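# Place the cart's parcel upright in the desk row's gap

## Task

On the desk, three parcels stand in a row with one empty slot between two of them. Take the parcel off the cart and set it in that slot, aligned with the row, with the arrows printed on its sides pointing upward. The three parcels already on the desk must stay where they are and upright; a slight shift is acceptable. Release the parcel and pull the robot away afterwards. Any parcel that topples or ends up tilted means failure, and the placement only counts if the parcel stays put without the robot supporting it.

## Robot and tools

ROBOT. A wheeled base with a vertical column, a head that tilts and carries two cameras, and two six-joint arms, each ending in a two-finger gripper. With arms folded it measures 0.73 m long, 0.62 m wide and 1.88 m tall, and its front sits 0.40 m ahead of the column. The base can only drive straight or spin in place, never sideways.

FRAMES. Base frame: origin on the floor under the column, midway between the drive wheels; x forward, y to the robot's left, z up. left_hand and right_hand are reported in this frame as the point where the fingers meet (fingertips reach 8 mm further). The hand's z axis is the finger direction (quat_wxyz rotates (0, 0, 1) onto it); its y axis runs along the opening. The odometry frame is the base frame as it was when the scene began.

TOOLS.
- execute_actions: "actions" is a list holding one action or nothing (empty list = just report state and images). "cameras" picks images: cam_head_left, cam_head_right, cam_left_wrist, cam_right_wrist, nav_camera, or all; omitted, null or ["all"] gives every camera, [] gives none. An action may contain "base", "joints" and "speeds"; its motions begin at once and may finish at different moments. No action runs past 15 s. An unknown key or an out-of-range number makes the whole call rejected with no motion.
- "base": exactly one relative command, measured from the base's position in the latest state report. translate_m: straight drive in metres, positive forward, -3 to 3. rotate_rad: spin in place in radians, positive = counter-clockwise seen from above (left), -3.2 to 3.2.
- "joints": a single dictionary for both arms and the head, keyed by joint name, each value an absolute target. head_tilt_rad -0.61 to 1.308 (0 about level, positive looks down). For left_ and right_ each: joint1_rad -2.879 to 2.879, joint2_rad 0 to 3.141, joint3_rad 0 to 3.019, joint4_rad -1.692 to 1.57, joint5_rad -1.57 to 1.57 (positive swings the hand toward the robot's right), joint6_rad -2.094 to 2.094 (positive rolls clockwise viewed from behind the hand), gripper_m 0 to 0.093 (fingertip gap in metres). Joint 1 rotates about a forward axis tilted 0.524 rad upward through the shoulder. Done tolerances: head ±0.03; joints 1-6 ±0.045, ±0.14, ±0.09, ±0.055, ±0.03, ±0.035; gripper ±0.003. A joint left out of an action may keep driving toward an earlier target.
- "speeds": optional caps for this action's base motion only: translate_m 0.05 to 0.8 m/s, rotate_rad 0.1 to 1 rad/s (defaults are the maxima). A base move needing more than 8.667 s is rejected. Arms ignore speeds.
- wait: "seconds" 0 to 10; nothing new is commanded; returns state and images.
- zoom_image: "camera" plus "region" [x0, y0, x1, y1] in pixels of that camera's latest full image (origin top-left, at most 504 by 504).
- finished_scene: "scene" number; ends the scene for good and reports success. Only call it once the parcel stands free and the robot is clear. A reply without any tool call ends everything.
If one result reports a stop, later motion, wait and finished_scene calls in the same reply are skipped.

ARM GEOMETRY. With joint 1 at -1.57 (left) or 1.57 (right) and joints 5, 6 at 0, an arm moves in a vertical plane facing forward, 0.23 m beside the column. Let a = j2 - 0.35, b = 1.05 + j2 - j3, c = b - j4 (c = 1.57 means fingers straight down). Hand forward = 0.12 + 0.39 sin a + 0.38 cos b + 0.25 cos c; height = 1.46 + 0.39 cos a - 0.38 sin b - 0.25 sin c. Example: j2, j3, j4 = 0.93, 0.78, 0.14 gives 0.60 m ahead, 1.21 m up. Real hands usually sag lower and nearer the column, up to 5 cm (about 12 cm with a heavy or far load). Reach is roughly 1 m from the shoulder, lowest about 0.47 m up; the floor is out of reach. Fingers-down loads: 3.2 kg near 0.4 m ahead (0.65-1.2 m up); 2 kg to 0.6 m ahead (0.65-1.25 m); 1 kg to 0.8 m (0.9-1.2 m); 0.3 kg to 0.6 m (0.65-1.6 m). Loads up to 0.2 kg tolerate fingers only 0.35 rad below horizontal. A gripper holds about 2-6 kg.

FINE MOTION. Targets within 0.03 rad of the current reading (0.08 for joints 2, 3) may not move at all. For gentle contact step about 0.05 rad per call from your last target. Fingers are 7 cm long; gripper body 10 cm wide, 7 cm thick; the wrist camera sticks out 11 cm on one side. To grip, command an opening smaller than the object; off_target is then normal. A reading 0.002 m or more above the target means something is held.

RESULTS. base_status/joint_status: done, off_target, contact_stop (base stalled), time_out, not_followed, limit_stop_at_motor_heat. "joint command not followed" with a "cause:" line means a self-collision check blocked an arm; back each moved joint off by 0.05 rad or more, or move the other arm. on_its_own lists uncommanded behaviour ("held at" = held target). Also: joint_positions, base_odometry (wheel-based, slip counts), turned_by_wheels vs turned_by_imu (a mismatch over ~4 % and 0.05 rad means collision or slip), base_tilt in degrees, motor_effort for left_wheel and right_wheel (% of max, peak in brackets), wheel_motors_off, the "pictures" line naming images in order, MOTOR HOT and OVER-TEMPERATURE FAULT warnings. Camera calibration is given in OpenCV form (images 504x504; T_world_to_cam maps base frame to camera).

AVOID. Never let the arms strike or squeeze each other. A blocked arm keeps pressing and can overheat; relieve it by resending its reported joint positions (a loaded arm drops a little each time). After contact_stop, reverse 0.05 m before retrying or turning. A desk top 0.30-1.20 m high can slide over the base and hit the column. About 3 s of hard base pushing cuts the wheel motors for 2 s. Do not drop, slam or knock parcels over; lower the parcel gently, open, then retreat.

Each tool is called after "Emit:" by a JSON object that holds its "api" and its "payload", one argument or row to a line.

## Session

Emit:
{"api": "execute_actions", "payload": {
  "actions": []
}}

Scene clock: 0.00 s.
base_odometry: x=+0.000 y=+0.000 heading=+0.000 (m, m, rad; odometry frame)
turned_by_wheels: +0.000 (rad since the last result)
turned_by_imu: +0.000 (rad since the last result)
base_tilt: forward=+0.4 right=+0.2 (deg)
base_status: not commanded
joint_positions: head_tilt_rad=+0.883 left_joint1_rad=-1.553 left_joint2_rad=+0.856 left_joint3_rad=+0.412 left_joint4_rad=-0.941 left_joint5_rad=+0.030 left_joint6_rad=-0.002 left_gripper_m=+0.095 right_joint1_rad=+1.567 right_joint2_rad=+0.908 right_joint3_rad=+0.374 right_joint4_rad=-0.991 right_joint5_rad=+0.033 right_joint6_rad=+0.009 right_gripper_m=+0.095
joint_status: not commanded
wheel_motors_off: 0
motor_effort: left_wheel=-1 right_wheel=+2 (%)
left_hand: x=+0.1557 y=+0.2232 z=+1.2513 quat_wxyz=(+0.418, +0.015, -0.909, +0.008) (m; base frame)
right_hand: x=+0.1180 y=-0.2318 z=+1.2676 quat_wxyz=(+0.480, +0.002, -0.877, +0.018) (m; base frame)
pictures: cam_head_left, cam_head_right, cam_left_wrist, cam_right_wrist, nav_camera
camera_calibration (this result's frames):
cam_head_left: T_world_to_cam=[[-0.000596702, -0.99999, -0.00451115, 0.0477138], [-0.804339, 0.00316034, -0.594163, 0.96979], [0.594171, 0.00327396, -0.804332, 1.13508], [0, 0, 0, 1]] pos_world=[0.105635, 0.0409322, 1.48941]
cam_head_right: T_world_to_cam=[[0.0194484, -0.999789, -0.00656542, -0.019339], [-0.804551, -0.0117513, -0.593768, 0.964268], [0.593566, 0.01683, -0.80461, 1.13668], [0, 0, 0, 1]] pos_world=[0.101486, -0.0271338, 1.48701]
cam_left_wrist: T_world_to_cam=[[0.0463382, -0.998865, 0.0110615, 0.200423], [-0.0707766, 0.00776255, 0.997462, -1.2375], [-0.996415, -0.0470035, -0.0703366, 0.377211], [0, 0, 0, 1]] pos_world=[0.278986, 0.227532, 1.25867]
cam_right_wrist: T_world_to_cam=[[0.0182101, -0.999198, 0.0356651, -0.275565], [0.0533207, 0.0365907, 0.997907, -1.25327], [-0.998411, -0.0162703, 0.0539442, 0.169635], [0, 0, 0, 1]] pos_world=[0.241209, -0.226726, 1.25133]
Images, in order (width x height): cam_head_left 504x504, cam_head_right 504x504, cam_left_wrist 504x504, cam_right_wrist 504x504, nav_camera 504x504.

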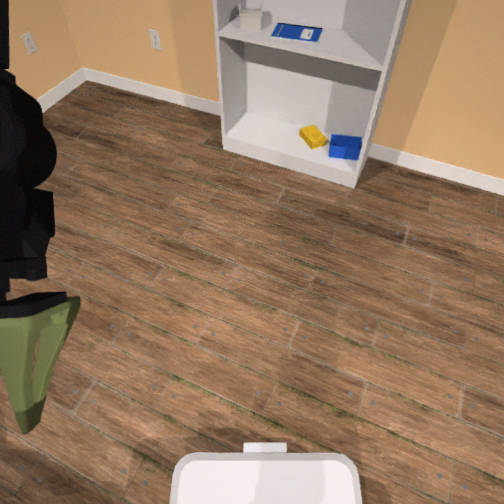

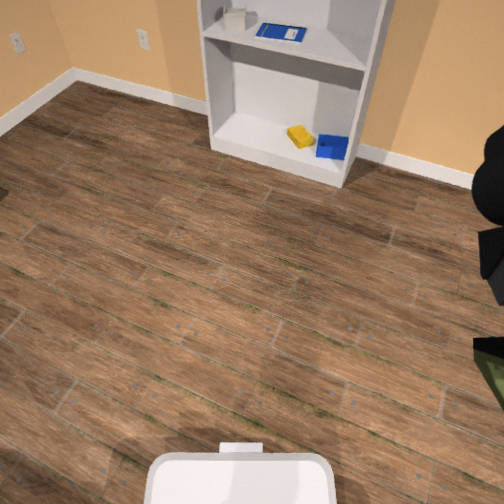

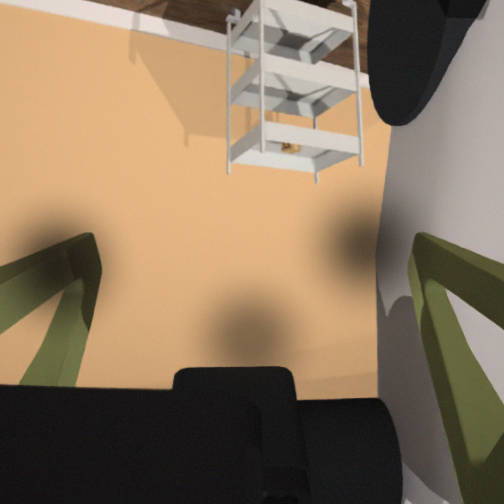

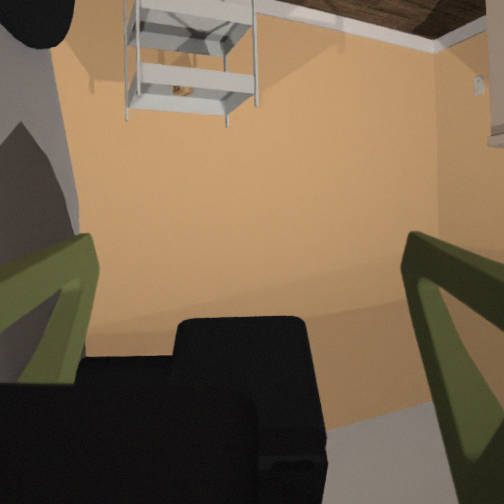

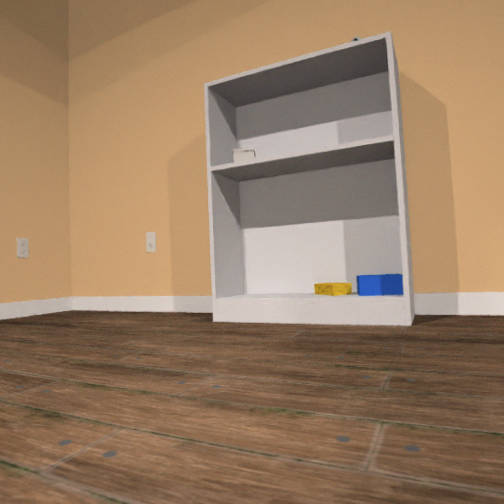

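Emit:
{"api": "execute_actions", "payload": {
  "actions": [
    {"base":{"rotate_rad":2.96},"joints":{"head_tilt_rad":0.7}}
  ],
  "cameras": ["cam_head_left","cam_head_right"]
}}

Emit:
{"api": "zoom_image", "payload": {
  "camera": "cam_head_left",
  "region": [100,100,300,300]
}}

Scene clock: 12.57 s.
base_odometry: x=+0.000 y=+0.000 heading=+2.959 (m, m, rad; odometry frame)
turned_by_wheels: +2.959 (rad since the last result)
turned_by_imu: +2.929 (rad since the last result)
base_tilt: forward=+0.6 right=+0.3 (deg)
base_status: done
joint_positions: head_tilt_rad=+0.717 left_joint1_rad=-1.553 left_joint2_rad=+0.856 left_joint3_rad=+0.412 left_joint4_rad=-0.941 left_joint5_rad=+0.030 left_joint6_rad=-0.002 left_gripper_m=+0.095 right_joint1_rad=+1.567 right_joint2_rad=+0.908 right_joint3_rad=+0.374 right_joint4_rad=-0.991 right_joint5_rad=+0.033 right_joint6_rad=+0.009 right_gripper_m=+0.095
joint_status: all done
wheel_motors_off: 0
motor_effort: left_wheel=-1(27) right_wheel=+1(58) (%)
left_hand: x=+0.1557 y=+0.2232 z=+1.2513 quat_wxyz=(+0.418, +0.015, -0.909, +0.008) (m; base frame)
right_hand: x=+0.1180 y=-0.2318 z=+1.2676 quat_wxyz=(+0.480, +0.002, -0.877, +0.018) (m; base frame)
pictures: cam_head_left, cam_head_right
camera_calibration (this result's frames):
cam_head_left: T_world_to_cam=[[0.000158298, -0.99999, -0.00454769, 0.0477323], [-0.694885, 0.00316034, -0.719114, 1.15674], [0.719121, 0.00327396, -0.694877, 0.960274], [0, 0, 0, 1]] pos_world=[0.113242, 0.0409322, 1.49932]
cam_head_right: T_world_to_cam=[[0.0202669, -0.999789, -0.00325539, -0.0244774], [-0.695159, -0.0117513, -0.71876, 1.15129], [0.71857, 0.01683, -0.695251, 0.962014], [0, 0, 0, 1]] pos_world=[0.109549, -0.0271338, 1.49626]
Images, in order (width x height): cam_head_left 504x504, cam_head_right 504x504.

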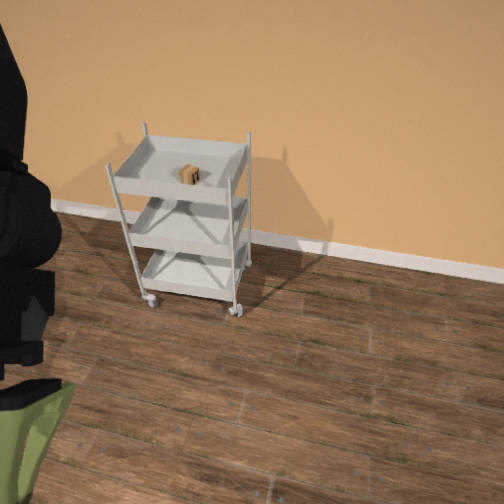

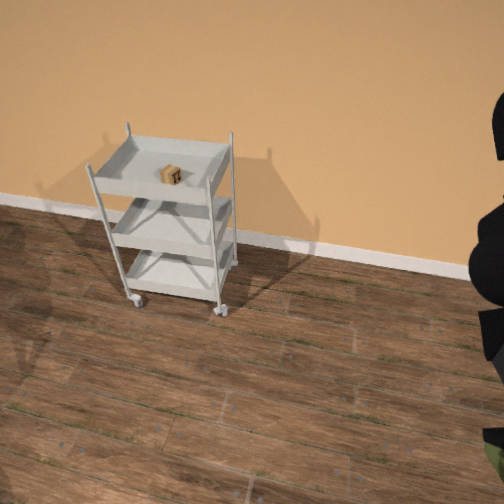

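Region (100, 100, 300, 300) of cam_head_left's 504x504 image, scaled by 2.520, with more detail than that image has.

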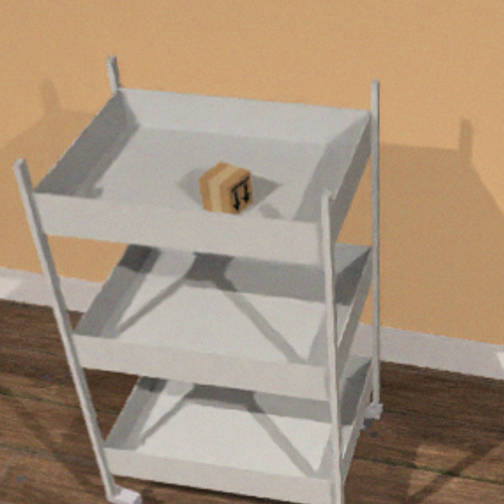

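Emit:
{"api": "execute_actions", "payload": {
  "actions": [
    {"base":{"rotate_rad":0.035},"joints":{"head_tilt_rad":0.9,"left_joint1_rad":-1.56,"left_joint5_rad":0,"left_joint2_rad":1.7,"left_joint3_rad":1.55,"left_joint4_rad":-0.36,"left_joint6_rad":0.5}}
  ],
  "cameras": []
}}

Emit:
{"api": "execute_actions", "payload": {
  "actions": [
    {"base":{"translate_m":0.74}}
  ],
  "cameras": ["cam_head_left","cam_head_right","cam_left_wrist"]
}}

Scene clock: 24.27 s.
base_odometry: x=+0.000 y=+0.000 heading=+2.994 (m, m, rad; odometry frame)
turned_by_wheels: +0.034 (rad since the last result)
turned_by_imu: +0.034 (rad since the last result)
base_tilt: forward=+0.6 right=+0.4 (deg)
base_status: done
joint_positions: head_tilt_rad=+0.901 left_joint1_rad=-1.556 left_joint2_rad=+1.701 left_joint3_rad=+1.544 left_joint4_rad=-0.361 left_joint5_rad=+0.003 left_joint6_rad=+0.492 left_gripper_m=+0.095 right_joint1_rad=+1.567 right_joint2_rad=+0.908 right_joint3_rad=+0.374 right_joint4_rad=-0.991 right_joint5_rad=+0.033 right_joint6_rad=+0.009 right_gripper_m=+0.095
joint_status: all done
wheel_motors_off: 0
motor_effort: left_wheel=-3(27) right_wheel=+4(34) (%)
left_hand: x=+0.6380 y=+0.2352 z=+0.9362 quat_wxyz=(-0.002, -0.240, -0.971, -0.006) (m; base frame)
right_hand: x=+0.1180 y=-0.2318 z=+1.2676 quat_wxyz=(+0.480, +0.002, -0.877, +0.018) (m; base frame)
pictures: none
No camera images: the call's "cameras" was empty. Leave "cameras" out to get every camera's image.

Scene clock: 27.03 s.
base_odometry: x=-0.732 y=+0.109 heading=+2.994 (m, m, rad; odometry frame)
turned_by_wheels: +0.000 (rad since the last result)
turned_by_imu: -0.001 (rad since the last result)
base_tilt: forward=+0.5 right=+0.2 (deg)
base_status: done
joint_positions: head_tilt_rad=+0.902 left_joint1_rad=-1.556 left_joint2_rad=+1.700 left_joint3_rad=+1.545 left_joint4_rad=-0.361 left_joint5_rad=+0.002 left_joint6_rad=+0.492 left_gripper_m=+0.095 right_joint1_rad=+1.567 right_joint2_rad=+0.908 right_joint3_rad=+0.376 right_joint4_rad=-0.991 right_joint5_rad=+0.033 right_joint6_rad=+0.009 right_gripper_m=+0.095
joint_status: not commanded
wheel_motors_off: 0
motor_effort: left_wheel=+0(49) right_wheel=+0(66) (%)
left_hand: x=+0.6393 y=+0.2349 z=+0.9370 quat_wxyz=(-0.003, -0.240, -0.971, -0.006) (m; base frame)
right_hand: x=+0.1190 y=-0.2318 z=+1.2672 quat_wxyz=(+0.479, +0.002, -0.878, +0.018) (m; base frame)
pictures: cam_head_left, cam_head_right, cam_left_wrist
camera_calibration (this result's frames):
cam_head_left: T_world_to_cam=[[-0.000681098, -0.99999, -0.00449918, 0.0476995], [-0.815327, 0.00316034, -0.578992, 0.946976], [0.579, 0.00327396, -0.815321, 1.15276], [0, 0, 0, 1]] pos_world=[0.104678, 0.0409322, 1.48838]
cam_head_right: T_world_to_cam=[[0.019322, -0.999789, -0.00692857, -0.0187734], [-0.815531, -0.0117513, -0.578593, 0.941449], [0.57839, 0.01683, -0.815587, 1.15434], [0, 0, 0, 1]] pos_world=[0.100485, -0.0271338, 1.48605]
cam_left_wrist: T_world_to_cam=[[-0.463954, -0.885856, 0.00244159, 0.500972], [-0.711679, 0.374369, 0.594442, -0.188674], [-0.527504, 0.274056, -0.804135, 1.14985], [0, 0, 0, 1]] pos_world=[0.704705, 0.199299, 1.03557]
Images, in order (width x height): cam_head_left 504x504, cam_head_right 504x504, cam_left_wrist 504x504.

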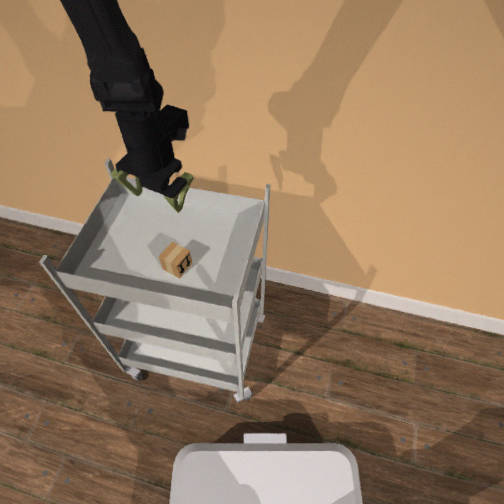

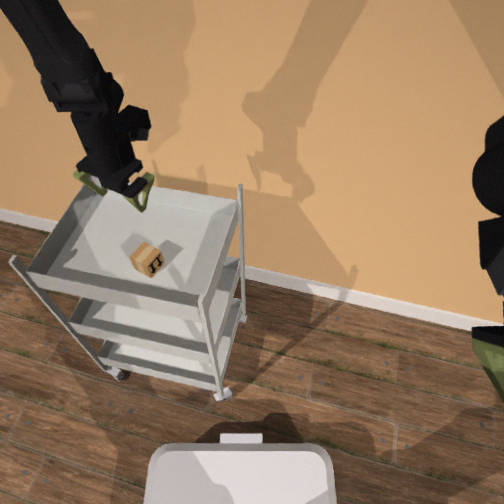

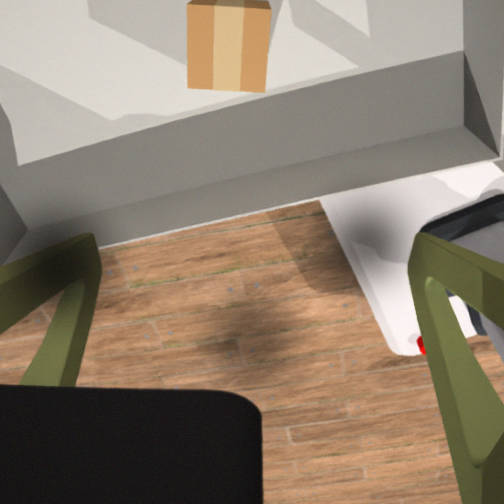

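Emit:
{"api": "zoom_image", "payload": {
  "camera": "cam_head_right",
  "region": [110,225,190,295]
}}

Region (110, 225, 190, 295) of cam_head_right's 504x504 image, scaled by 6.300, with more detail than that image has; it fills the top 441 rows of this view, and the rest is white.

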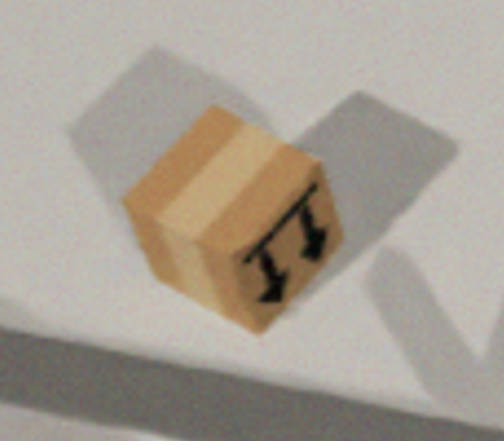

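Emit:
{"api": "execute_actions", "payload": {
  "actions": [
    {"base":{"translate_m":0.05},"joints":{"left_joint2_rad":2.05,"left_joint3_rad":1.79,"left_joint4_rad":-0.25,"left_joint6_rad":0.57}}
  ],
  "cameras": ["cam_left_wrist","cam_head_left"]
}}

Scene clock: 41.50 s.
base_odometry: x=-0.781 y=+0.116 heading=+2.994 (m, m, rad; odometry frame)
turned_by_wheels: +0.000 (rad since the last result)
turned_by_imu: +0.000 (rad since the last result)
base_tilt: forward=+0.7 right=+0.1 (deg)
base_status: done
joint_positions: head_tilt_rad=+0.902 left_joint1_rad=-1.556 left_joint2_rad=+2.060 left_joint3_rad=+1.778 left_joint4_rad=-0.251 left_joint5_rad=+0.002 left_joint6_rad=+0.562 left_gripper_m=+0.095 right_joint1_rad=+1.567 right_joint2_rad=+0.908 right_joint3_rad=+0.376 right_joint4_rad=-0.991 right_joint5_rad=+0.033 right_joint6_rad=+0.009 right_gripper_m=+0.095
joint_status: all done
wheel_motors_off: 0
motor_effort: left_wheel=-1(30) right_wheel=+0(41) (%)
left_hand: x=+0.5940 y=+0.2366 z=+0.7847 quat_wxyz=(+0.006, -0.274, -0.962, -0.004) (m; base frame)
right_hand: x=+0.1192 y=-0.2318 z=+1.2671 quat_wxyz=(+0.479, +0.002, -0.878, +0.018) (m; base frame)
pictures: cam_head_left, cam_left_wrist
camera_calibration (this result's frames):
cam_head_left: T_world_to_cam=[[-0.000681747, -0.99999, -0.00449908, 0.0476994], [-0.815411, 0.00316034, -0.578874, 0.946799], [0.578882, 0.00327396, -0.815404, 1.1529], [0, 0, 0, 1]] pos_world=[0.10467, 0.0409322, 1.48837]
cam_left_wrist: T_world_to_cam=[[-0.524636, -0.851253, 0.0112347, 0.50271], [-0.673253, 0.422937, 0.60651, -0.174792], [-0.521045, 0.310633, -0.794996, 0.983388], [0, 0, 0, 1]] pos_world=[0.65845, 0.196386, 0.882155]
Images, in order (width x height): cam_head_left 504x504, cam_left_wrist 504x504.

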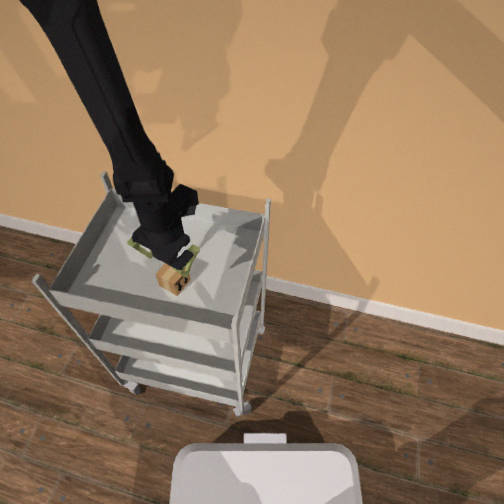

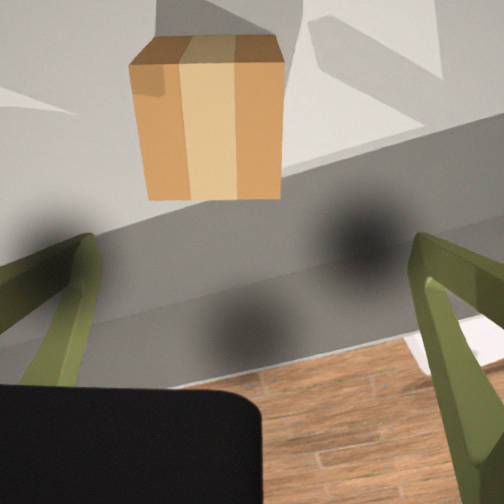

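Emit:
{"api": "execute_actions", "payload": {
  "actions": [
    {"base":{"rotate_rad":0.024}}
  ],
  "cameras": []
}}

Emit:
{"api": "execute_actions", "payload": {
  "actions": [
    {"base":{"translate_m":0.02},"joints":{"left_joint2_rad":2.19,"left_joint3_rad":1.97,"left_joint4_rad":-0.29}}
  ],
  "cameras": ["cam_left_wrist"]
}}

Scene clock: 49.63 s.
base_odometry: x=-0.782 y=+0.116 heading=+3.016 (m, m, rad; odometry frame)
turned_by_wheels: +0.022 (rad since the last result)
turned_by_imu: +0.022 (rad since the last result)
base_tilt: forward=+0.6 right=+0.2 (deg)
base_status: done
joint_positions: head_tilt_rad=+0.902 left_joint1_rad=-1.558 left_joint2_rad=+2.060 left_joint3_rad=+1.778 left_joint4_rad=-0.251 left_joint5_rad=+0.002 left_joint6_rad=+0.562 left_gripper_m=+0.095 right_joint1_rad=+1.567 right_joint2_rad=+0.908 right_joint3_rad=+0.376 right_joint4_rad=-0.991 right_joint5_rad=+0.033 right_joint6_rad=+0.009 right_gripper_m=+0.095
joint_status: not commanded
wheel_motors_off: 0
motor_effort: left_wheel=-1(40) right_wheel=+0(53) (%)
left_hand: x=+0.5940 y=+0.2350 z=+0.7847 quat_wxyz=(+0.005, -0.274, -0.962, -0.003) (m; base frame)
right_hand: x=+0.1192 y=-0.2318 z=+1.2671 quat_wxyz=(+0.479, +0.002, -0.878, +0.018) (m; base frame)
pictures: none
No camera images: the call's "cameras" was empty. Leave "cameras" out to get every camera's image.

Scene clock: 50.70 s.
base_odometry: x=-0.801 y=+0.119 heading=+3.017 (m, m, rad; odometry frame)
turned_by_wheels: +0.001 (rad since the last result)
turned_by_imu: +0.001 (rad since the last result)
base_tilt: forward=+0.5 right=+0.2 (deg)
base_status: done
joint_positions: head_tilt_rad=+0.902 left_joint1_rad=-1.559 left_joint2_rad=+2.182 left_joint3_rad=+1.957 left_joint4_rad=-0.289 left_joint5_rad=+0.002 left_joint6_rad=+0.562 left_gripper_m=+0.095 right_joint1_rad=+1.567 right_joint2_rad=+0.908 right_joint3_rad=+0.374 right_joint4_rad=-0.991 right_joint5_rad=+0.033 right_joint6_rad=+0.009 right_gripper_m=+0.095
joint_status: all done
wheel_motors_off: 0
motor_effort: left_wheel=+0(42) right_wheel=+0(54) (%)
left_hand: x=+0.6100 y=+0.2348 z=+0.7446 quat_wxyz=(-0.004, -0.274, -0.962, -0.005) (m; base frame)
right_hand: x=+0.1180 y=-0.2318 z=+1.2676 quat_wxyz=(+0.480, +0.002, -0.877, +0.018) (m; base frame)
pictures: cam_left_wrist
camera_calibration (this result's frames):
cam_left_wrist: T_world_to_cam=[[-0.526093, -0.850421, 0.00327542, 0.516731], [-0.683803, 0.425302, 0.592901, -0.122963], [-0.505608, 0.309681, -0.805269, 0.958902], [0, 0, 0, 1]] pos_world=[0.672595, 0.194782, 0.843386]
Images, in order (width x height): cam_left_wrist 504x504.

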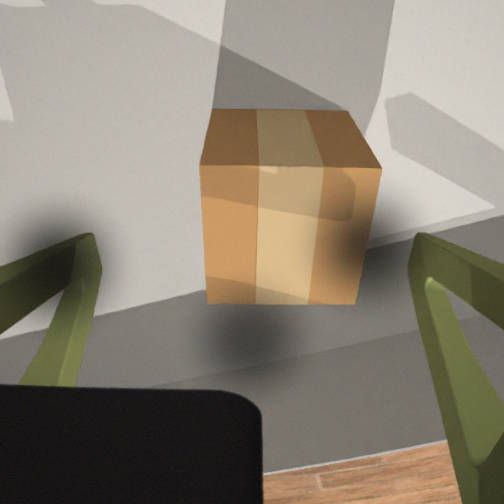

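Overshot; back 2 cm.

Emit:
{"api": "execute_actions", "payload": {
  "actions": [
    {"base":{"translate_m":-0.022}}
  ],
  "cameras": ["cam_left_wrist"]
}}

Emit:
{"api": "execute_actions", "payload": {
  "actions": [
    {"joints":{"left_joint2_rad":2.29,"left_joint3_rad":2.11,"left_joint4_rad":-0.32}}
  ],
  "cameras": ["cam_left_wrist"]
}}

Scene clock: 56.77 s.
base_odometry: x=-0.780 y=+0.116 heading=+3.015 (m, m, rad; odometry frame)
turned_by_wheels: -0.002 (rad since the last result)
turned_by_imu: -0.002 (rad since the last result)
base_tilt: forward=+0.6 right=+0.0 (deg)
base_status: done
joint_positions: head_tilt_rad=+0.902 left_joint1_rad=-1.559 left_joint2_rad=+2.186 left_joint3_rad=+1.960 left_joint4_rad=-0.289 left_joint5_rad=+0.002 left_joint6_rad=+0.562 left_gripper_m=+0.095 right_joint1_rad=+1.567 right_joint2_rad=+0.907 right_joint3_rad=+0.373 right_joint4_rad=-0.991 right_joint5_rad=+0.033 right_joint6_rad=+0.009 right_gripper_m=+0.095
joint_status: not commanded
wheel_motors_off: 0
motor_effort: left_wheel=-1(48) right_wheel=+1(64) (%)
left_hand: x=+0.6088 y=+0.2345 z=+0.7431 quat_wxyz=(-0.003, -0.274, -0.962, -0.005) (m; base frame)
right_hand: x=+0.1177 y=-0.2318 z=+1.2678 quat_wxyz=(+0.480, +0.002, -0.877, +0.018) (m; base frame)
pictures: cam_left_wrist
camera_calibration (this result's frames):
cam_left_wrist: T_world_to_cam=[[-0.526236, -0.850327, 0.00436694, 0.515092], [-0.682823, 0.425623, 0.593799, -0.124049], [-0.506782, 0.309496, -0.804602, 0.957421], [0, 0, 0, 1]] pos_world=[0.67156, 0.194477, 0.841754]
Images, in order (width x height): cam_left_wrist 504x504.

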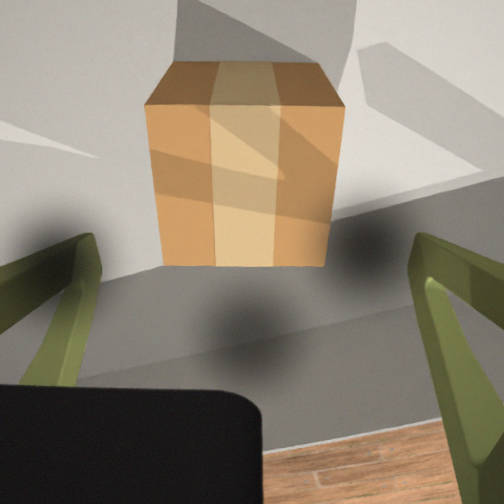

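Scene clock: 57.70 s.
base_odometry: x=-0.780 y=+0.116 heading=+3.015 (m, m, rad; odometry frame)
turned_by_wheels: +0.000 (rad since the last result)
turned_by_imu: +0.000 (rad since the last result)
base_tilt: forward=+0.5 right=+0.2 (deg)
base_status: not commanded
joint_positions: head_tilt_rad=+0.902 left_joint1_rad=-1.559 left_joint2_rad=+2.288 left_joint3_rad=+2.090 left_joint4_rad=-0.316 left_joint5_rad=+0.002 left_joint6_rad=+0.562 left_gripper_m=+0.095 right_joint1_rad=+1.567 right_joint2_rad=+0.907 right_joint3_rad=+0.373 right_joint4_rad=-0.991 right_joint5_rad=+0.033 right_joint6_rad=+0.009 right_gripper_m=+0.095
joint_status: all done
wheel_motors_off: 0
motor_effort: left_wheel=-1(1) right_wheel=+1(1) (%)
left_hand: x=+0.6069 y=+0.2349 z=+0.7089 quat_wxyz=(-0.004, -0.274, -0.962, -0.005) (m; base frame)
right_hand: x=+0.1177 y=-0.2318 z=+1.2678 quat_wxyz=(+0.480, +0.002, -0.877, +0.018) (m; base frame)
pictures: cam_left_wrist
camera_calibration (this result's frames):
cam_left_wrist: T_world_to_cam=[[-0.526255, -0.850319, 0.00355635, 0.515102], [-0.683722, 0.425629, 0.59276, -0.10392], [-0.505549, 0.309512, -0.805371, 0.928625], [0, 0, 0, 1]] pos_world=[0.669488, 0.194812, 0.807655]
Images, in order (width x height): cam_left_wrist 504x504.

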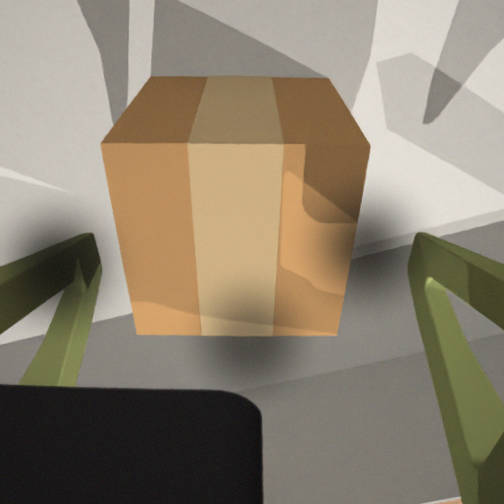

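Emit:
{"api": "execute_actions", "payload": {
  "actions": [
    {"joints":{"left_joint2_rad":2.41,"left_joint3_rad":2.285,"left_joint4_rad":-0.37}}
  ],
  "cameras": ["cam_left_wrist"]
}}

Emit:
{"api": "execute_actions", "payload": {
  "actions": [
    {"joints":{"left_gripper_m":0.04}}
  ],
  "cameras": ["cam_left_wrist"]
}}

Scene clock: 65.03 s.
base_odometry: x=-0.780 y=+0.116 heading=+3.015 (m, m, rad; odometry frame)
turned_by_wheels: +0.000 (rad since the last result)
turned_by_imu: +0.000 (rad since the last result)
base_tilt: forward=+0.5 right=+0.2 (deg)
base_status: not commanded
joint_positions: head_tilt_rad=+0.902 left_joint1_rad=-1.560 left_joint2_rad=+2.398 left_joint3_rad=+2.262 left_joint4_rad=-0.366 left_joint5_rad=-0.003 left_joint6_rad=+0.564 left_gripper_m=+0.095 right_joint1_rad=+1.567 right_joint2_rad=+0.907 right_joint3_rad=+0.374 right_joint4_rad=-0.991 right_joint5_rad=+0.033 right_joint6_rad=+0.009 right_gripper_m=+0.095
joint_status: all done
wheel_motors_off: 0
motor_effort: left_wheel=-2(2) right_wheel=+3(4) (%)
left_hand: x=+0.6148 y=+0.2353 z=+0.6789 quat_wxyz=(-0.009, -0.276, -0.961, -0.009) (m; base frame)
right_hand: x=+0.1179 y=-0.2318 z=+1.2677 quat_wxyz=(+0.480, +0.002, -0.877, +0.018) (m; base frame)
pictures: cam_left_wrist
camera_calibration (this result's frames):
cam_left_wrist: T_world_to_cam=[[-0.52854, -0.848883, -0.00659632, 0.527712], [-0.689735, 0.424894, 0.586285, -0.0727146], [-0.494885, 0.314425, -0.810078, 0.903766], [0, 0, 0, 1]] pos_world=[0.676022, 0.194695, 0.778233]
Images, in order (width x height): cam_left_wrist 504x504.

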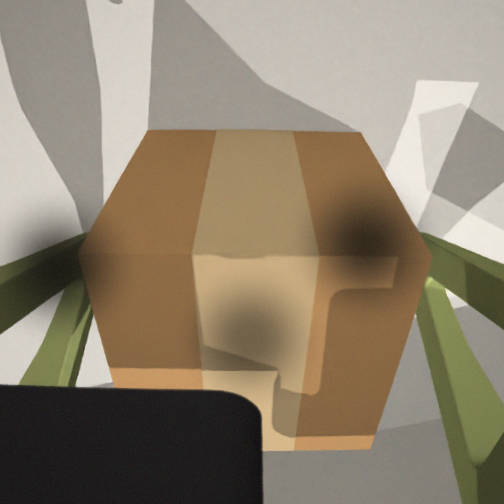

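Scene clock: 65.63 s.
base_odometry: x=-0.780 y=+0.116 heading=+3.015 (m, m, rad; odometry frame)
turned_by_wheels: +0.000 (rad since the last result)
turned_by_imu: +0.000 (rad since the last result)
base_tilt: forward=+0.6 right=+0.2 (deg)
base_status: not commanded
joint_positions: head_tilt_rad=+0.902 left_joint1_rad=-1.560 left_joint2_rad=+2.398 left_joint3_rad=+2.262 left_joint4_rad=-0.366 left_joint5_rad=-0.002 left_joint6_rad=+0.564 left_gripper_m=+0.054 right_joint1_rad=+1.567 right_joint2_rad=+0.907 right_joint3_rad=+0.374 right_joint4_rad=-0.991 right_joint5_rad=+0.033 right_joint6_rad=+0.009 right_gripper_m=+0.095
joint_status: left_gripper_m off_target (ended at +0.054, target +0.040)
wheel_motors_off: 0
motor_effort: left_wheel=-2(2) right_wheel=+3(2) (%)
left_hand: x=+0.6148 y=+0.2353 z=+0.6789 quat_wxyz=(-0.009, -0.276, -0.961, -0.009) (m; base frame)
right_hand: x=+0.1179 y=-0.2318 z=+1.2677 quat_wxyz=(+0.480, +0.002, -0.877, +0.018) (m; base frame)
pictures: cam_left_wrist
camera_calibration (this result's frames):
cam_left_wrist: T_world_to_cam=[[-0.528547, -0.848881, -0.00627364, 0.527441], [-0.689733, 0.425124, 0.586121, -0.0726305], [-0.49488, 0.31412, -0.810199, 0.903937], [0, 0, 0, 1]] pos_world=[0.676022, 0.194667, 0.778248]
Images, in order (width x height): cam_left_wrist 504x504.

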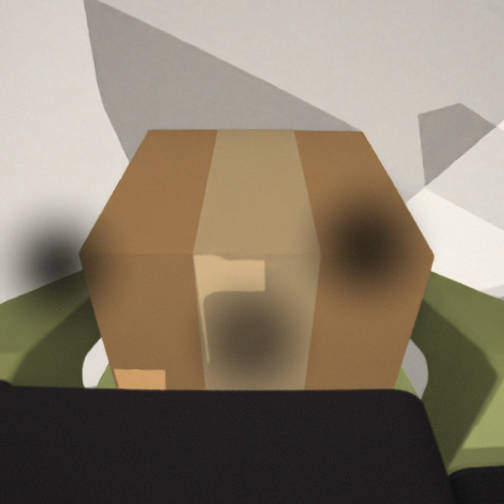

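Emit:
{"api": "execute_actions", "payload": {
  "actions": [
    {"joints":{"left_joint2_rad":1.85,"left_joint3_rad":1.65,"left_joint4_rad":-0.3}}
  ],
  "cameras": []
}}

Emit:
{"api": "execute_actions", "payload": {
  "actions": [
    {"base":{"translate_m":-0.5},"joints":{"head_tilt_rad":0.4,"left_joint2_rad":1.15,"left_joint3_rad":0.9,"left_joint4_rad":-0.27,"left_joint6_rad":0}}
  ],
  "cameras": []
}}

Emit:
{"api": "execute_actions", "payload": {
  "actions": [
    {"base":{"rotate_rad":-1.9}}
  ],
  "cameras": ["cam_head_left","cam_head_right","nav_camera"]
}}

Scene clock: 77.00 s.
base_odometry: x=-0.780 y=+0.116 heading=+3.015 (m, m, rad; odometry frame)
turned_by_wheels: +0.000 (rad since the last result)
turned_by_imu: +0.000 (rad since the last result)
base_tilt: forward=+0.6 right=+0.2 (deg)
base_status: not commanded
joint_positions: head_tilt_rad=+0.902 left_joint1_rad=-1.560 left_joint2_rad=+1.857 left_joint3_rad=+1.648 left_joint4_rad=-0.300 left_joint5_rad=-0.002 left_joint6_rad=+0.564 left_gripper_m=+0.054 right_joint1_rad=+1.567 right_joint2_rad=+0.907 right_joint3_rad=+0.374 right_joint4_rad=-0.991 right_joint5_rad=+0.033 right_joint6_rad=+0.009 right_gripper_m=+0.095
joint_status: all done
wheel_motors_off: 0
motor_effort: left_wheel=-2(2) right_wheel=+3(3) (%)
left_hand: x=+0.6292 y=+0.2335 z=+0.8699 quat_wxyz=(-0.005, -0.276, -0.961, -0.008) (m; base frame)
right_hand: x=+0.1179 y=-0.2318 z=+1.2677 quat_wxyz=(+0.480, +0.002, -0.877, +0.018) (m; base frame)
pictures: none
No camera images: the call's "cameras" was empty. Leave "cameras" out to get every camera's image.

Scene clock: 79.33 s.
base_odometry: x=-0.284 y=+0.053 heading=+3.016 (m, m, rad; odometry frame)
turned_by_wheels: +0.001 (rad since the last result)
turned_by_imu: +0.002 (rad since the last result)
base_tilt: forward=+0.6 right=+0.2 (deg)
base_status: done
joint_positions: head_tilt_rad=+0.418 left_joint1_rad=-1.560 left_joint2_rad=+1.148 left_joint3_rad=+0.889 left_joint4_rad=-0.273 left_joint5_rad=-0.002 left_joint6_rad=+0.008 left_gripper_m=+0.054 right_joint1_rad=+1.567 right_joint2_rad=+0.907 right_joint3_rad=+0.372 right_joint4_rad=-0.991 right_joint5_rad=+0.033 right_joint6_rad=+0.009 right_gripper_m=+0.095
joint_status: all done
wheel_motors_off: 0
motor_effort: left_wheel=+0(55) right_wheel=+0(61) (%)
left_hand: x=+0.4984 y=+0.2305 z=+1.1093 quat_wxyz=(+0.004, -0.001, -1.000, -0.006) (m; base frame)
right_hand: x=+0.1171 y=-0.2318 z=+1.2680 quat_wxyz=(+0.481, +0.002, -0.877, +0.018) (m; base frame)
pictures: none
No camera images: the call's "cameras" was empty. Leave "cameras" out to get every camera's image.

Scene clock: 82.60 s.
base_odometry: x=-0.284 y=+0.053 heading=+1.117 (m, m, rad; odometry frame)
turned_by_wheels: -1.899 (rad since the last result)
turned_by_imu: -1.878 (rad since the last result)
base_tilt: forward=+0.6 right=+0.0 (deg)
base_status: done
joint_positions: head_tilt_rad=+0.418 left_joint1_rad=-1.559 left_joint2_rad=+1.148 left_joint3_rad=+0.889 left_joint4_rad=-0.273 left_joint5_rad=-0.002 left_joint6_rad=+0.008 left_gripper_m=+0.054 right_joint1_rad=+1.567 right_joint2_rad=+0.907 right_joint3_rad=+0.373 right_joint4_rad=-0.991 right_joint5_rad=+0.033 right_joint6_rad=+0.009 right_gripper_m=+0.095
joint_status: not commanded
wheel_motors_off: 0
motor_effort: left_wheel=+1(45) right_wheel=-2(45) (%)
left_hand: x=+0.4984 y=+0.2307 z=+1.1093 quat_wxyz=(+0.004, -0.001, -1.000, -0.006) (m; base frame)
right_hand: x=+0.1175 y=-0.2318 z=+1.2679 quat_wxyz=(+0.480, +0.002, -0.877, +0.018) (m; base frame)
pictures: cam_head_left, cam_head_right, nav_camera
camera_calibration (this result's frames):
cam_head_left: T_world_to_cam=[[0.00148788, -0.99999, -0.00430032, 0.0472848], [-0.452847, 0.00316034, -0.891582, 1.41024], [0.891587, 0.00327396, -0.452838, 0.578911], [0, 0, 0, 1]] pos_world=[0.122405, 0.0409322, 1.5197]
cam_head_right: T_world_to_cam=[[0.0203286, -0.999789, 0.00284484, -0.0338748], [-0.453214, -0.0117513, -0.891325, 1.40494], [0.89117, 0.01683, -0.453357, 0.580868], [0, 0, 0, 1]] pos_world=[0.119774, -0.0271338, 1.51569]
Images, in order (width x height): cam_head_left 504x504, cam_head_right 504x504, nav_camera 504x504.

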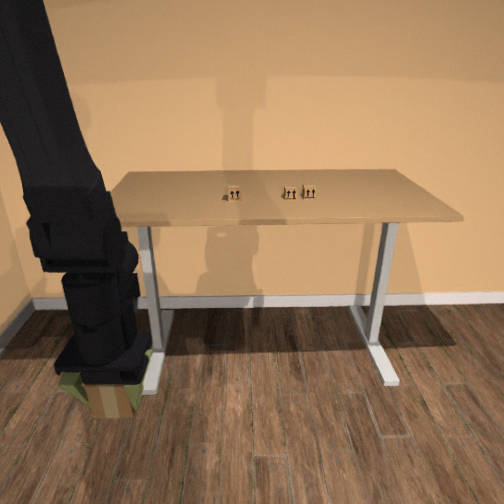

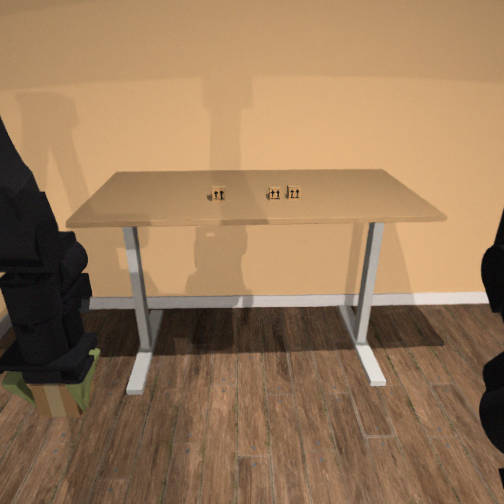

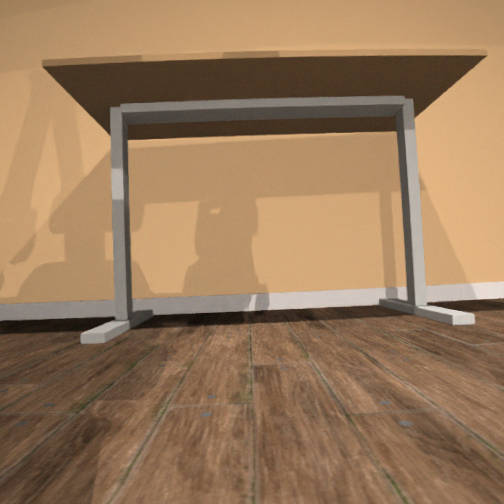

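Emit:
{"api": "execute_actions", "payload": {
  "actions": [
    {"base":{"rotate_rad":-0.395},"joints":{"left_joint4_rad":1.47,"left_joint2_rad":1.98,"left_joint3_rad":1.57}}
  ],
  "cameras": []
}}

Emit:
{"api": "execute_actions", "payload": {
  "actions": [
    {"base":{"translate_m":0.69},"joints":{"head_tilt_rad":0.7}}
  ],
  "cameras": []
}}

Emit:
{"api": "execute_actions", "payload": {
  "actions": [
    {"base":{"rotate_rad":0.43}}
  ],
  "cameras": ["cam_head_left","cam_head_right","cam_left_wrist"]
}}

Scene clock: 104.00 s.
base_odometry: x=-0.284 y=+0.053 heading=+0.723 (m, m, rad; odometry frame)
turned_by_wheels: -0.394 (rad since the last result)
turned_by_imu: -0.391 (rad since the last result)
base_tilt: forward=+0.7 right=+0.1 (deg)
base_status: done
joint_positions: head_tilt_rad=+0.418 left_joint1_rad=-1.565 left_joint2_rad=+1.988 left_joint3_rad=+1.554 left_joint4_rad=+1.455 left_joint5_rad=-0.001 left_joint6_rad=+0.008 left_gripper_m=+0.054 right_joint1_rad=+1.567 right_joint2_rad=+0.907 right_joint3_rad=+0.373 right_joint4_rad=-0.991 right_joint5_rad=+0.033 right_joint6_rad=+0.009 right_gripper_m=+0.095
joint_status: all done
wheel_motors_off: 0
motor_effort: left_wheel=+1(27) right_wheel=-1(34) (%)
left_hand: x=+0.7877 y=+0.2290 z=+1.0418 quat_wxyz=(-0.698, -0.003, -0.716, -0.006) (m; base frame)
right_hand: x=+0.1177 y=-0.2318 z=+1.2678 quat_wxyz=(+0.480, +0.002, -0.877, +0.018) (m; base frame)
pictures: none
No camera images: the call's "cameras" was empty. Leave "cameras" out to get every camera's image.

Scene clock: 106.63 s.
base_odometry: x=+0.234 y=+0.509 heading=+0.723 (m, m, rad; odometry frame)
turned_by_wheels: +0.000 (rad since the last result)
turned_by_imu: -0.001 (rad since the last result)
base_tilt: forward=+0.6 right=+0.3 (deg)
base_status: done
joint_positions: head_tilt_rad=+0.703 left_joint1_rad=-1.564 left_joint2_rad=+1.986 left_joint3_rad=+1.559 left_joint4_rad=+1.455 left_joint5_rad=-0.001 left_joint6_rad=+0.008 left_gripper_m=+0.054 right_joint1_rad=+1.567 right_joint2_rad=+0.907 right_joint3_rad=+0.376 right_joint4_rad=-0.991 right_joint5_rad=+0.033 right_joint6_rad=+0.009 right_gripper_m=+0.095
joint_status: all done
wheel_motors_off: 0
motor_effort: left_wheel=+0(51) right_wheel=+0(64) (%)
left_hand: x=+0.7905 y=+0.2296 z=+1.0445 quat_wxyz=(-0.700, -0.003, -0.714, -0.006) (m; base frame)
right_hand: x=+0.1193 y=-0.2318 z=+1.2671 quat_wxyz=(+0.479, +0.002, -0.878, +0.018) (m; base frame)
pictures: none
No camera images: the call's "cameras" was empty. Leave "cameras" out to get every camera's image.

Scene clock: 108.47 s.
base_odometry: x=+0.234 y=+0.509 heading=+1.152 (m, m, rad; odometry frame)
turned_by_wheels: +0.429 (rad since the last result)
turned_by_imu: +0.422 (rad since the last result)
base_tilt: forward=+0.5 right=+0.1 (deg)
base_status: done
joint_positions: head_tilt_rad=+0.703 left_joint1_rad=-1.554 left_joint2_rad=+1.986 left_joint3_rad=+1.559 left_joint4_rad=+1.455 left_joint5_rad=-0.001 left_joint6_rad=+0.008 left_gripper_m=+0.054 right_joint1_rad=+1.567 right_joint2_rad=+0.907 right_joint3_rad=+0.376 right_joint4_rad=-0.991 right_joint5_rad=+0.033 right_joint6_rad=+0.009 right_gripper_m=+0.095
joint_status: not commanded
wheel_motors_off: 0
motor_effort: left_wheel=-2(45) right_wheel=+0(43) (%)
left_hand: x=+0.7905 y=+0.2364 z=+1.0445 quat_wxyz=(-0.700, -0.004, -0.714, -0.011) (m; base frame)
right_hand: x=+0.1193 y=-0.2318 z=+1.2671 quat_wxyz=(+0.479, +0.002, -0.878, +0.018) (m; base frame)
pictures: cam_head_left, cam_head_right, cam_left_wrist
camera_calibration (this result's frames):
cam_head_left: T_world_to_cam=[[0.000219759, -0.99999, -0.00454513, 0.0477253], [-0.685101, 0.00316034, -0.728442, 1.17062], [0.728448, 0.00327396, -0.685093, 0.94474], [0, 0, 0, 1]] pos_world=[0.113786, 0.0409322, 1.50018]
cam_head_right: T_world_to_cam=[[0.020309, -0.999789, -0.00298113, -0.0249019], [-0.68538, -0.0117513, -0.728091, 1.16517], [0.727903, 0.01683, -0.685474, 0.946491], [0, 0, 0, 1]] pos_world=[0.110134, -0.0271338, 1.49707]
cam_left_wrist: T_world_to_cam=[[-0.00633084, -0.999788, -0.0195774, 0.260302], [-0.611388, 0.0193623, -0.791094, 1.30633], [0.791306, 0.00696111, -0.611381, 0.135006], [0, 0, 0, 1]] pos_world=[0.69349, 0.234013, 1.12106]
Images, in order (width x height): cam_head_left 504x504, cam_head_right 504x504, cam_left_wrist 504x504.

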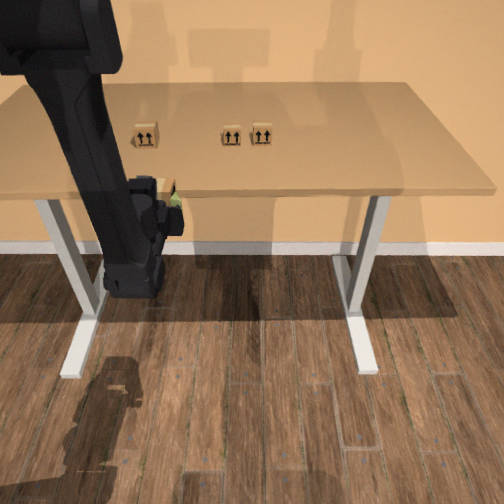

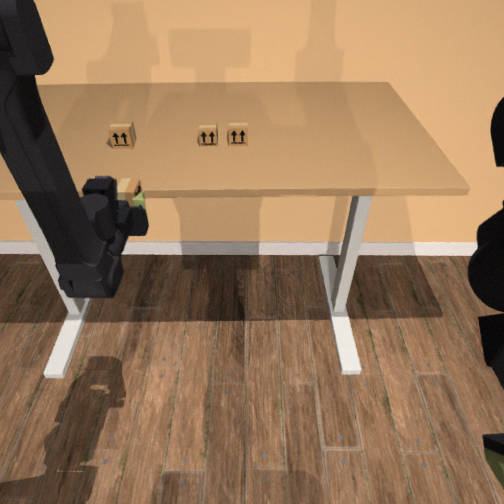

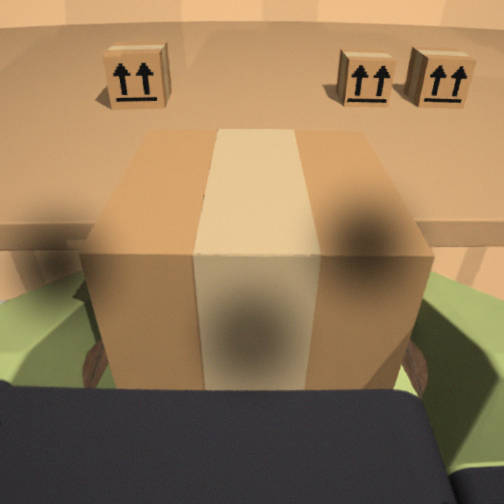

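Emit:
{"api": "execute_actions", "payload": {
  "actions": [
    {"base":{"translate_m":0.185},"joints":{"left_joint4_rad":1.42}}
  ],
  "cameras": []
}}

Emit:
{"api": "execute_actions", "payload": {
  "actions": [
    {"joints":{"left_joint2_rad":2.06,"left_joint3_rad":1.67}}
  ],
  "cameras": ["cam_head_right","cam_left_wrist"]
}}

Emit:
{"api": "zoom_image", "payload": {
  "camera": "cam_head_right",
  "region": [60,140,260,300]
}}

Scene clock: 118.60 s.
base_odometry: x=+0.309 y=+0.678 heading=+1.153 (m, m, rad; odometry frame)
turned_by_wheels: +0.001 (rad since the last result)
turned_by_imu: +0.001 (rad since the last result)
base_tilt: forward=+0.5 right=+0.2 (deg)
base_status: done
joint_positions: head_tilt_rad=+0.704 left_joint1_rad=-1.557 left_joint2_rad=+1.986 left_joint3_rad=+1.562 left_joint4_rad=+1.420 left_joint5_rad=-0.001 left_joint6_rad=+0.008 left_gripper_m=+0.054 right_joint1_rad=+1.567 right_joint2_rad=+0.907 right_joint3_rad=+0.376 right_joint4_rad=-0.991 right_joint5_rad=+0.033 right_joint6_rad=+0.009 right_gripper_m=+0.095
joint_status: all done
wheel_motors_off: 0
motor_effort: left_wheel=+0(48) right_wheel=+0(63) (%)
left_hand: x=+0.7914 y=+0.2348 z=+1.0368 quat_wxyz=(-0.689, -0.004, -0.725, -0.010) (m; base frame)
right_hand: x=+0.1191 y=-0.2318 z=+1.2672 quat_wxyz=(+0.479, +0.002, -0.878, +0.018) (m; base frame)
pictures: none
No camera images: the call's "cameras" was empty. Leave "cameras" out to get every camera's image.

Scene clock: 119.37 s.
base_odometry: x=+0.309 y=+0.678 heading=+1.153 (m, m, rad; odometry frame)
turned_by_wheels: +0.000 (rad since the last result)
turned_by_imu: +0.000 (rad since the last result)
base_tilt: forward=+0.4 right=+0.2 (deg)
base_status: not commanded
joint_positions: head_tilt_rad=+0.704 left_joint1_rad=-1.557 left_joint2_rad=+2.059 left_joint3_rad=+1.654 left_joint4_rad=+1.420 left_joint5_rad=-0.001 left_joint6_rad=+0.008 left_gripper_m=+0.054 right_joint1_rad=+1.567 right_joint2_rad=+0.907 right_joint3_rad=+0.376 right_joint4_rad=-0.991 right_joint5_rad=+0.033 right_joint6_rad=+0.009 right_gripper_m=+0.095
joint_status: all done
wheel_motors_off: 0
motor_effort: left_wheel=+2(2) right_wheel=-2(2) (%)
left_hand: x=+0.7960 y=+0.2351 z=+1.0147 quat_wxyz=(-0.696, -0.004, -0.718, -0.010) (m; base frame)
right_hand: x=+0.1191 y=-0.2318 z=+1.2672 quat_wxyz=(+0.479, +0.002, -0.878, +0.018) (m; base frame)
pictures: cam_head_right, cam_left_wrist
camera_calibration (this result's frames):
cam_head_right: T_world_to_cam=[[0.0203084, -0.999789, -0.00298565, -0.0248949], [-0.685542, -0.0117513, -0.727939, 1.16494], [0.72775, 0.01683, -0.685636, 0.946748], [0, 0, 0, 1]] pos_world=[0.110125, -0.0271338, 1.49706]
cam_left_wrist: T_world_to_cam=[[-0.0075441, -0.99982, -0.017407, 0.257297], [-0.621577, 0.0183247, -0.783138, 1.2864], [0.783317, 0.00491175, -0.621604, 0.129584], [0, 0, 0, 1]] pos_world=[0.700036, 0.233041, 1.09246]
Images, in order (width x height): cam_head_right 504x504, cam_left_wrist 504x504.

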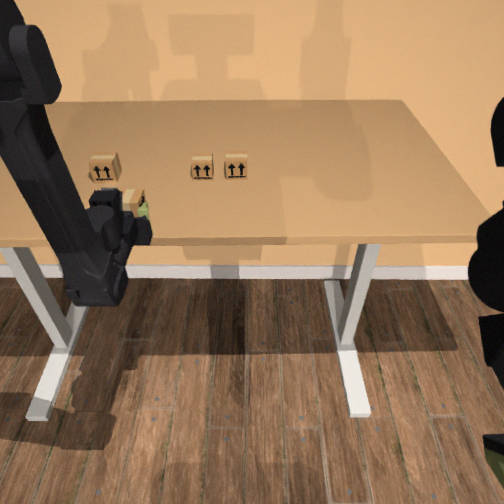

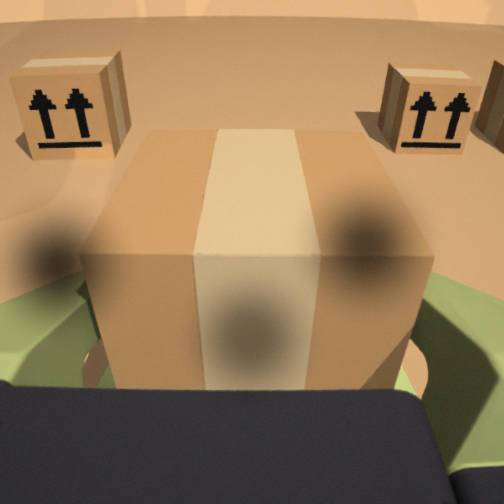

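Region (60, 140, 260, 300) of cam_head_right's 504x504 image, scaled by 2.520, with more detail than that image has; it fills the top 403 rows of this view, and the rest is white.

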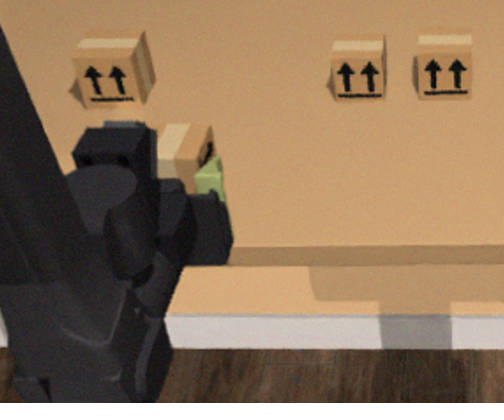

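Emit:
{"api": "execute_actions", "payload": {
  "actions": [
    {"joints":{"left_joint2_rad":2.1,"left_joint3_rad":1.72,"left_joint4_rad":1.36}}
  ],
  "cameras": ["cam_left_wrist"]
}}

Emit:
{"api": "execute_actions", "payload": {
  "actions": [
    {"joints":{"left_joint4_rad":1.31}}
  ],
  "cameras": ["cam_left_wrist"]
}}

Scene clock: 133.53 s.
base_odometry: x=+0.309 y=+0.678 heading=+1.153 (m, m, rad; odometry frame)
turned_by_wheels: +0.000 (rad since the last result)
turned_by_imu: +0.000 (rad since the last result)
base_tilt: forward=+0.7 right=+0.3 (deg)
base_status: not commanded
joint_positions: head_tilt_rad=+0.704 left_joint1_rad=-1.557 left_joint2_rad=+2.093 left_joint3_rad=+1.703 left_joint4_rad=+1.360 left_joint5_rad=-0.001 left_joint6_rad=+0.008 left_gripper_m=+0.054 right_joint1_rad=+1.567 right_joint2_rad=+0.907 right_joint3_rad=+0.376 right_joint4_rad=-0.991 right_joint5_rad=+0.033 right_joint6_rad=+0.009 right_gripper_m=+0.095
joint_status: all done
wheel_motors_off: 0
motor_effort: left_wheel=+2(2) right_wheel=-2(2) (%)
left_hand: x=+0.7986 y=+0.2354 z=+0.9909 quat_wxyz=(-0.679, -0.004, -0.734, -0.010) (m; base frame)
right_hand: x=+0.1191 y=-0.2318 z=+1.2672 quat_wxyz=(+0.479, +0.002, -0.878, +0.018) (m; base frame)
pictures: cam_left_wrist
camera_calibration (this result's frames):
cam_left_wrist: T_world_to_cam=[[-0.00776817, -0.99983, -0.0167347, 0.256726], [-0.65677, 0.0177209, -0.753883, 1.26868], [0.754051, 0.00513457, -0.656796, 0.170975], [0, 0, 0, 1]] pos_world=[0.706302, 0.233322, 1.07303]
Images, in order (width x height): cam_left_wrist 504x504.

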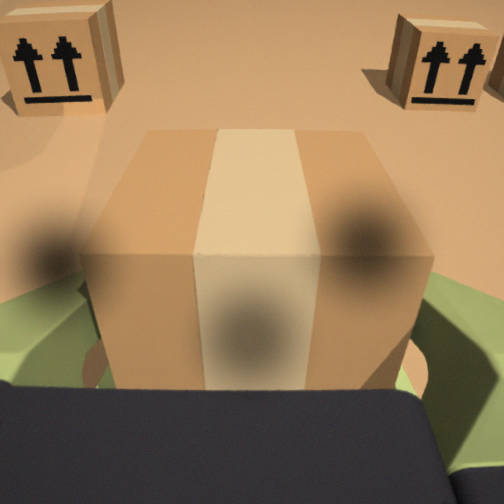

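Scene clock: 134.07 s.
base_odometry: x=+0.309 y=+0.678 heading=+1.153 (m, m, rad; odometry frame)
turned_by_wheels: +0.000 (rad since the last result)
turned_by_imu: +0.000 (rad since the last result)
base_tilt: forward=+0.5 right=+0.1 (deg)
base_status: not commanded
joint_positions: head_tilt_rad=+0.704 left_joint1_rad=-1.557 left_joint2_rad=+2.093 left_joint3_rad=+1.703 left_joint4_rad=+1.316 left_joint5_rad=-0.001 left_joint6_rad=+0.009 left_gripper_m=+0.054 right_joint1_rad=+1.567 right_joint2_rad=+0.907 right_joint3_rad=+0.376 right_joint4_rad=-0.991 right_joint5_rad=+0.033 right_joint6_rad=+0.009 right_gripper_m=+0.095
joint_status: all done
wheel_motors_off: 0
motor_effort: left_wheel=+2(2) right_wheel=-2(2) (%)
left_hand: x=+0.7977 y=+0.2356 z=+0.9803 quat_wxyz=(-0.663, -0.004, -0.749, -0.010) (m; base frame)
right_hand: x=+0.1191 y=-0.2318 z=+1.2672 quat_wxyz=(+0.479, +0.002, -0.878, +0.018) (m; base frame)
pictures: cam_left_wrist
camera_calibration (this result's frames):
cam_left_wrist: T_world_to_cam=[[-0.00809077, -0.999819, -0.0172228, 0.257397], [-0.688936, 0.0180569, -0.724598, 1.25694], [0.724777, 0.00600285, -0.688957, 0.219374], [0, 0, 0, 1]] pos_world=[0.709034, 0.233337, 1.06635]
Images, in order (width x height): cam_left_wrist 504x504.

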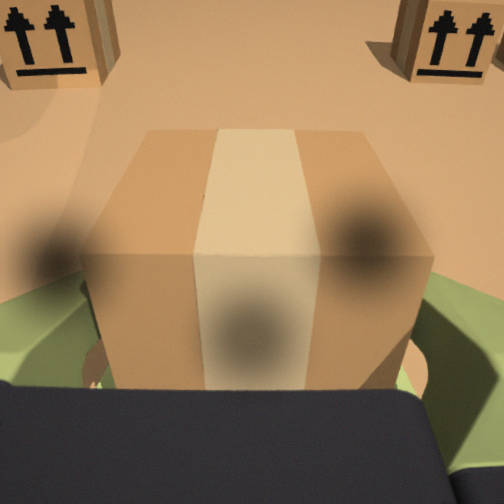

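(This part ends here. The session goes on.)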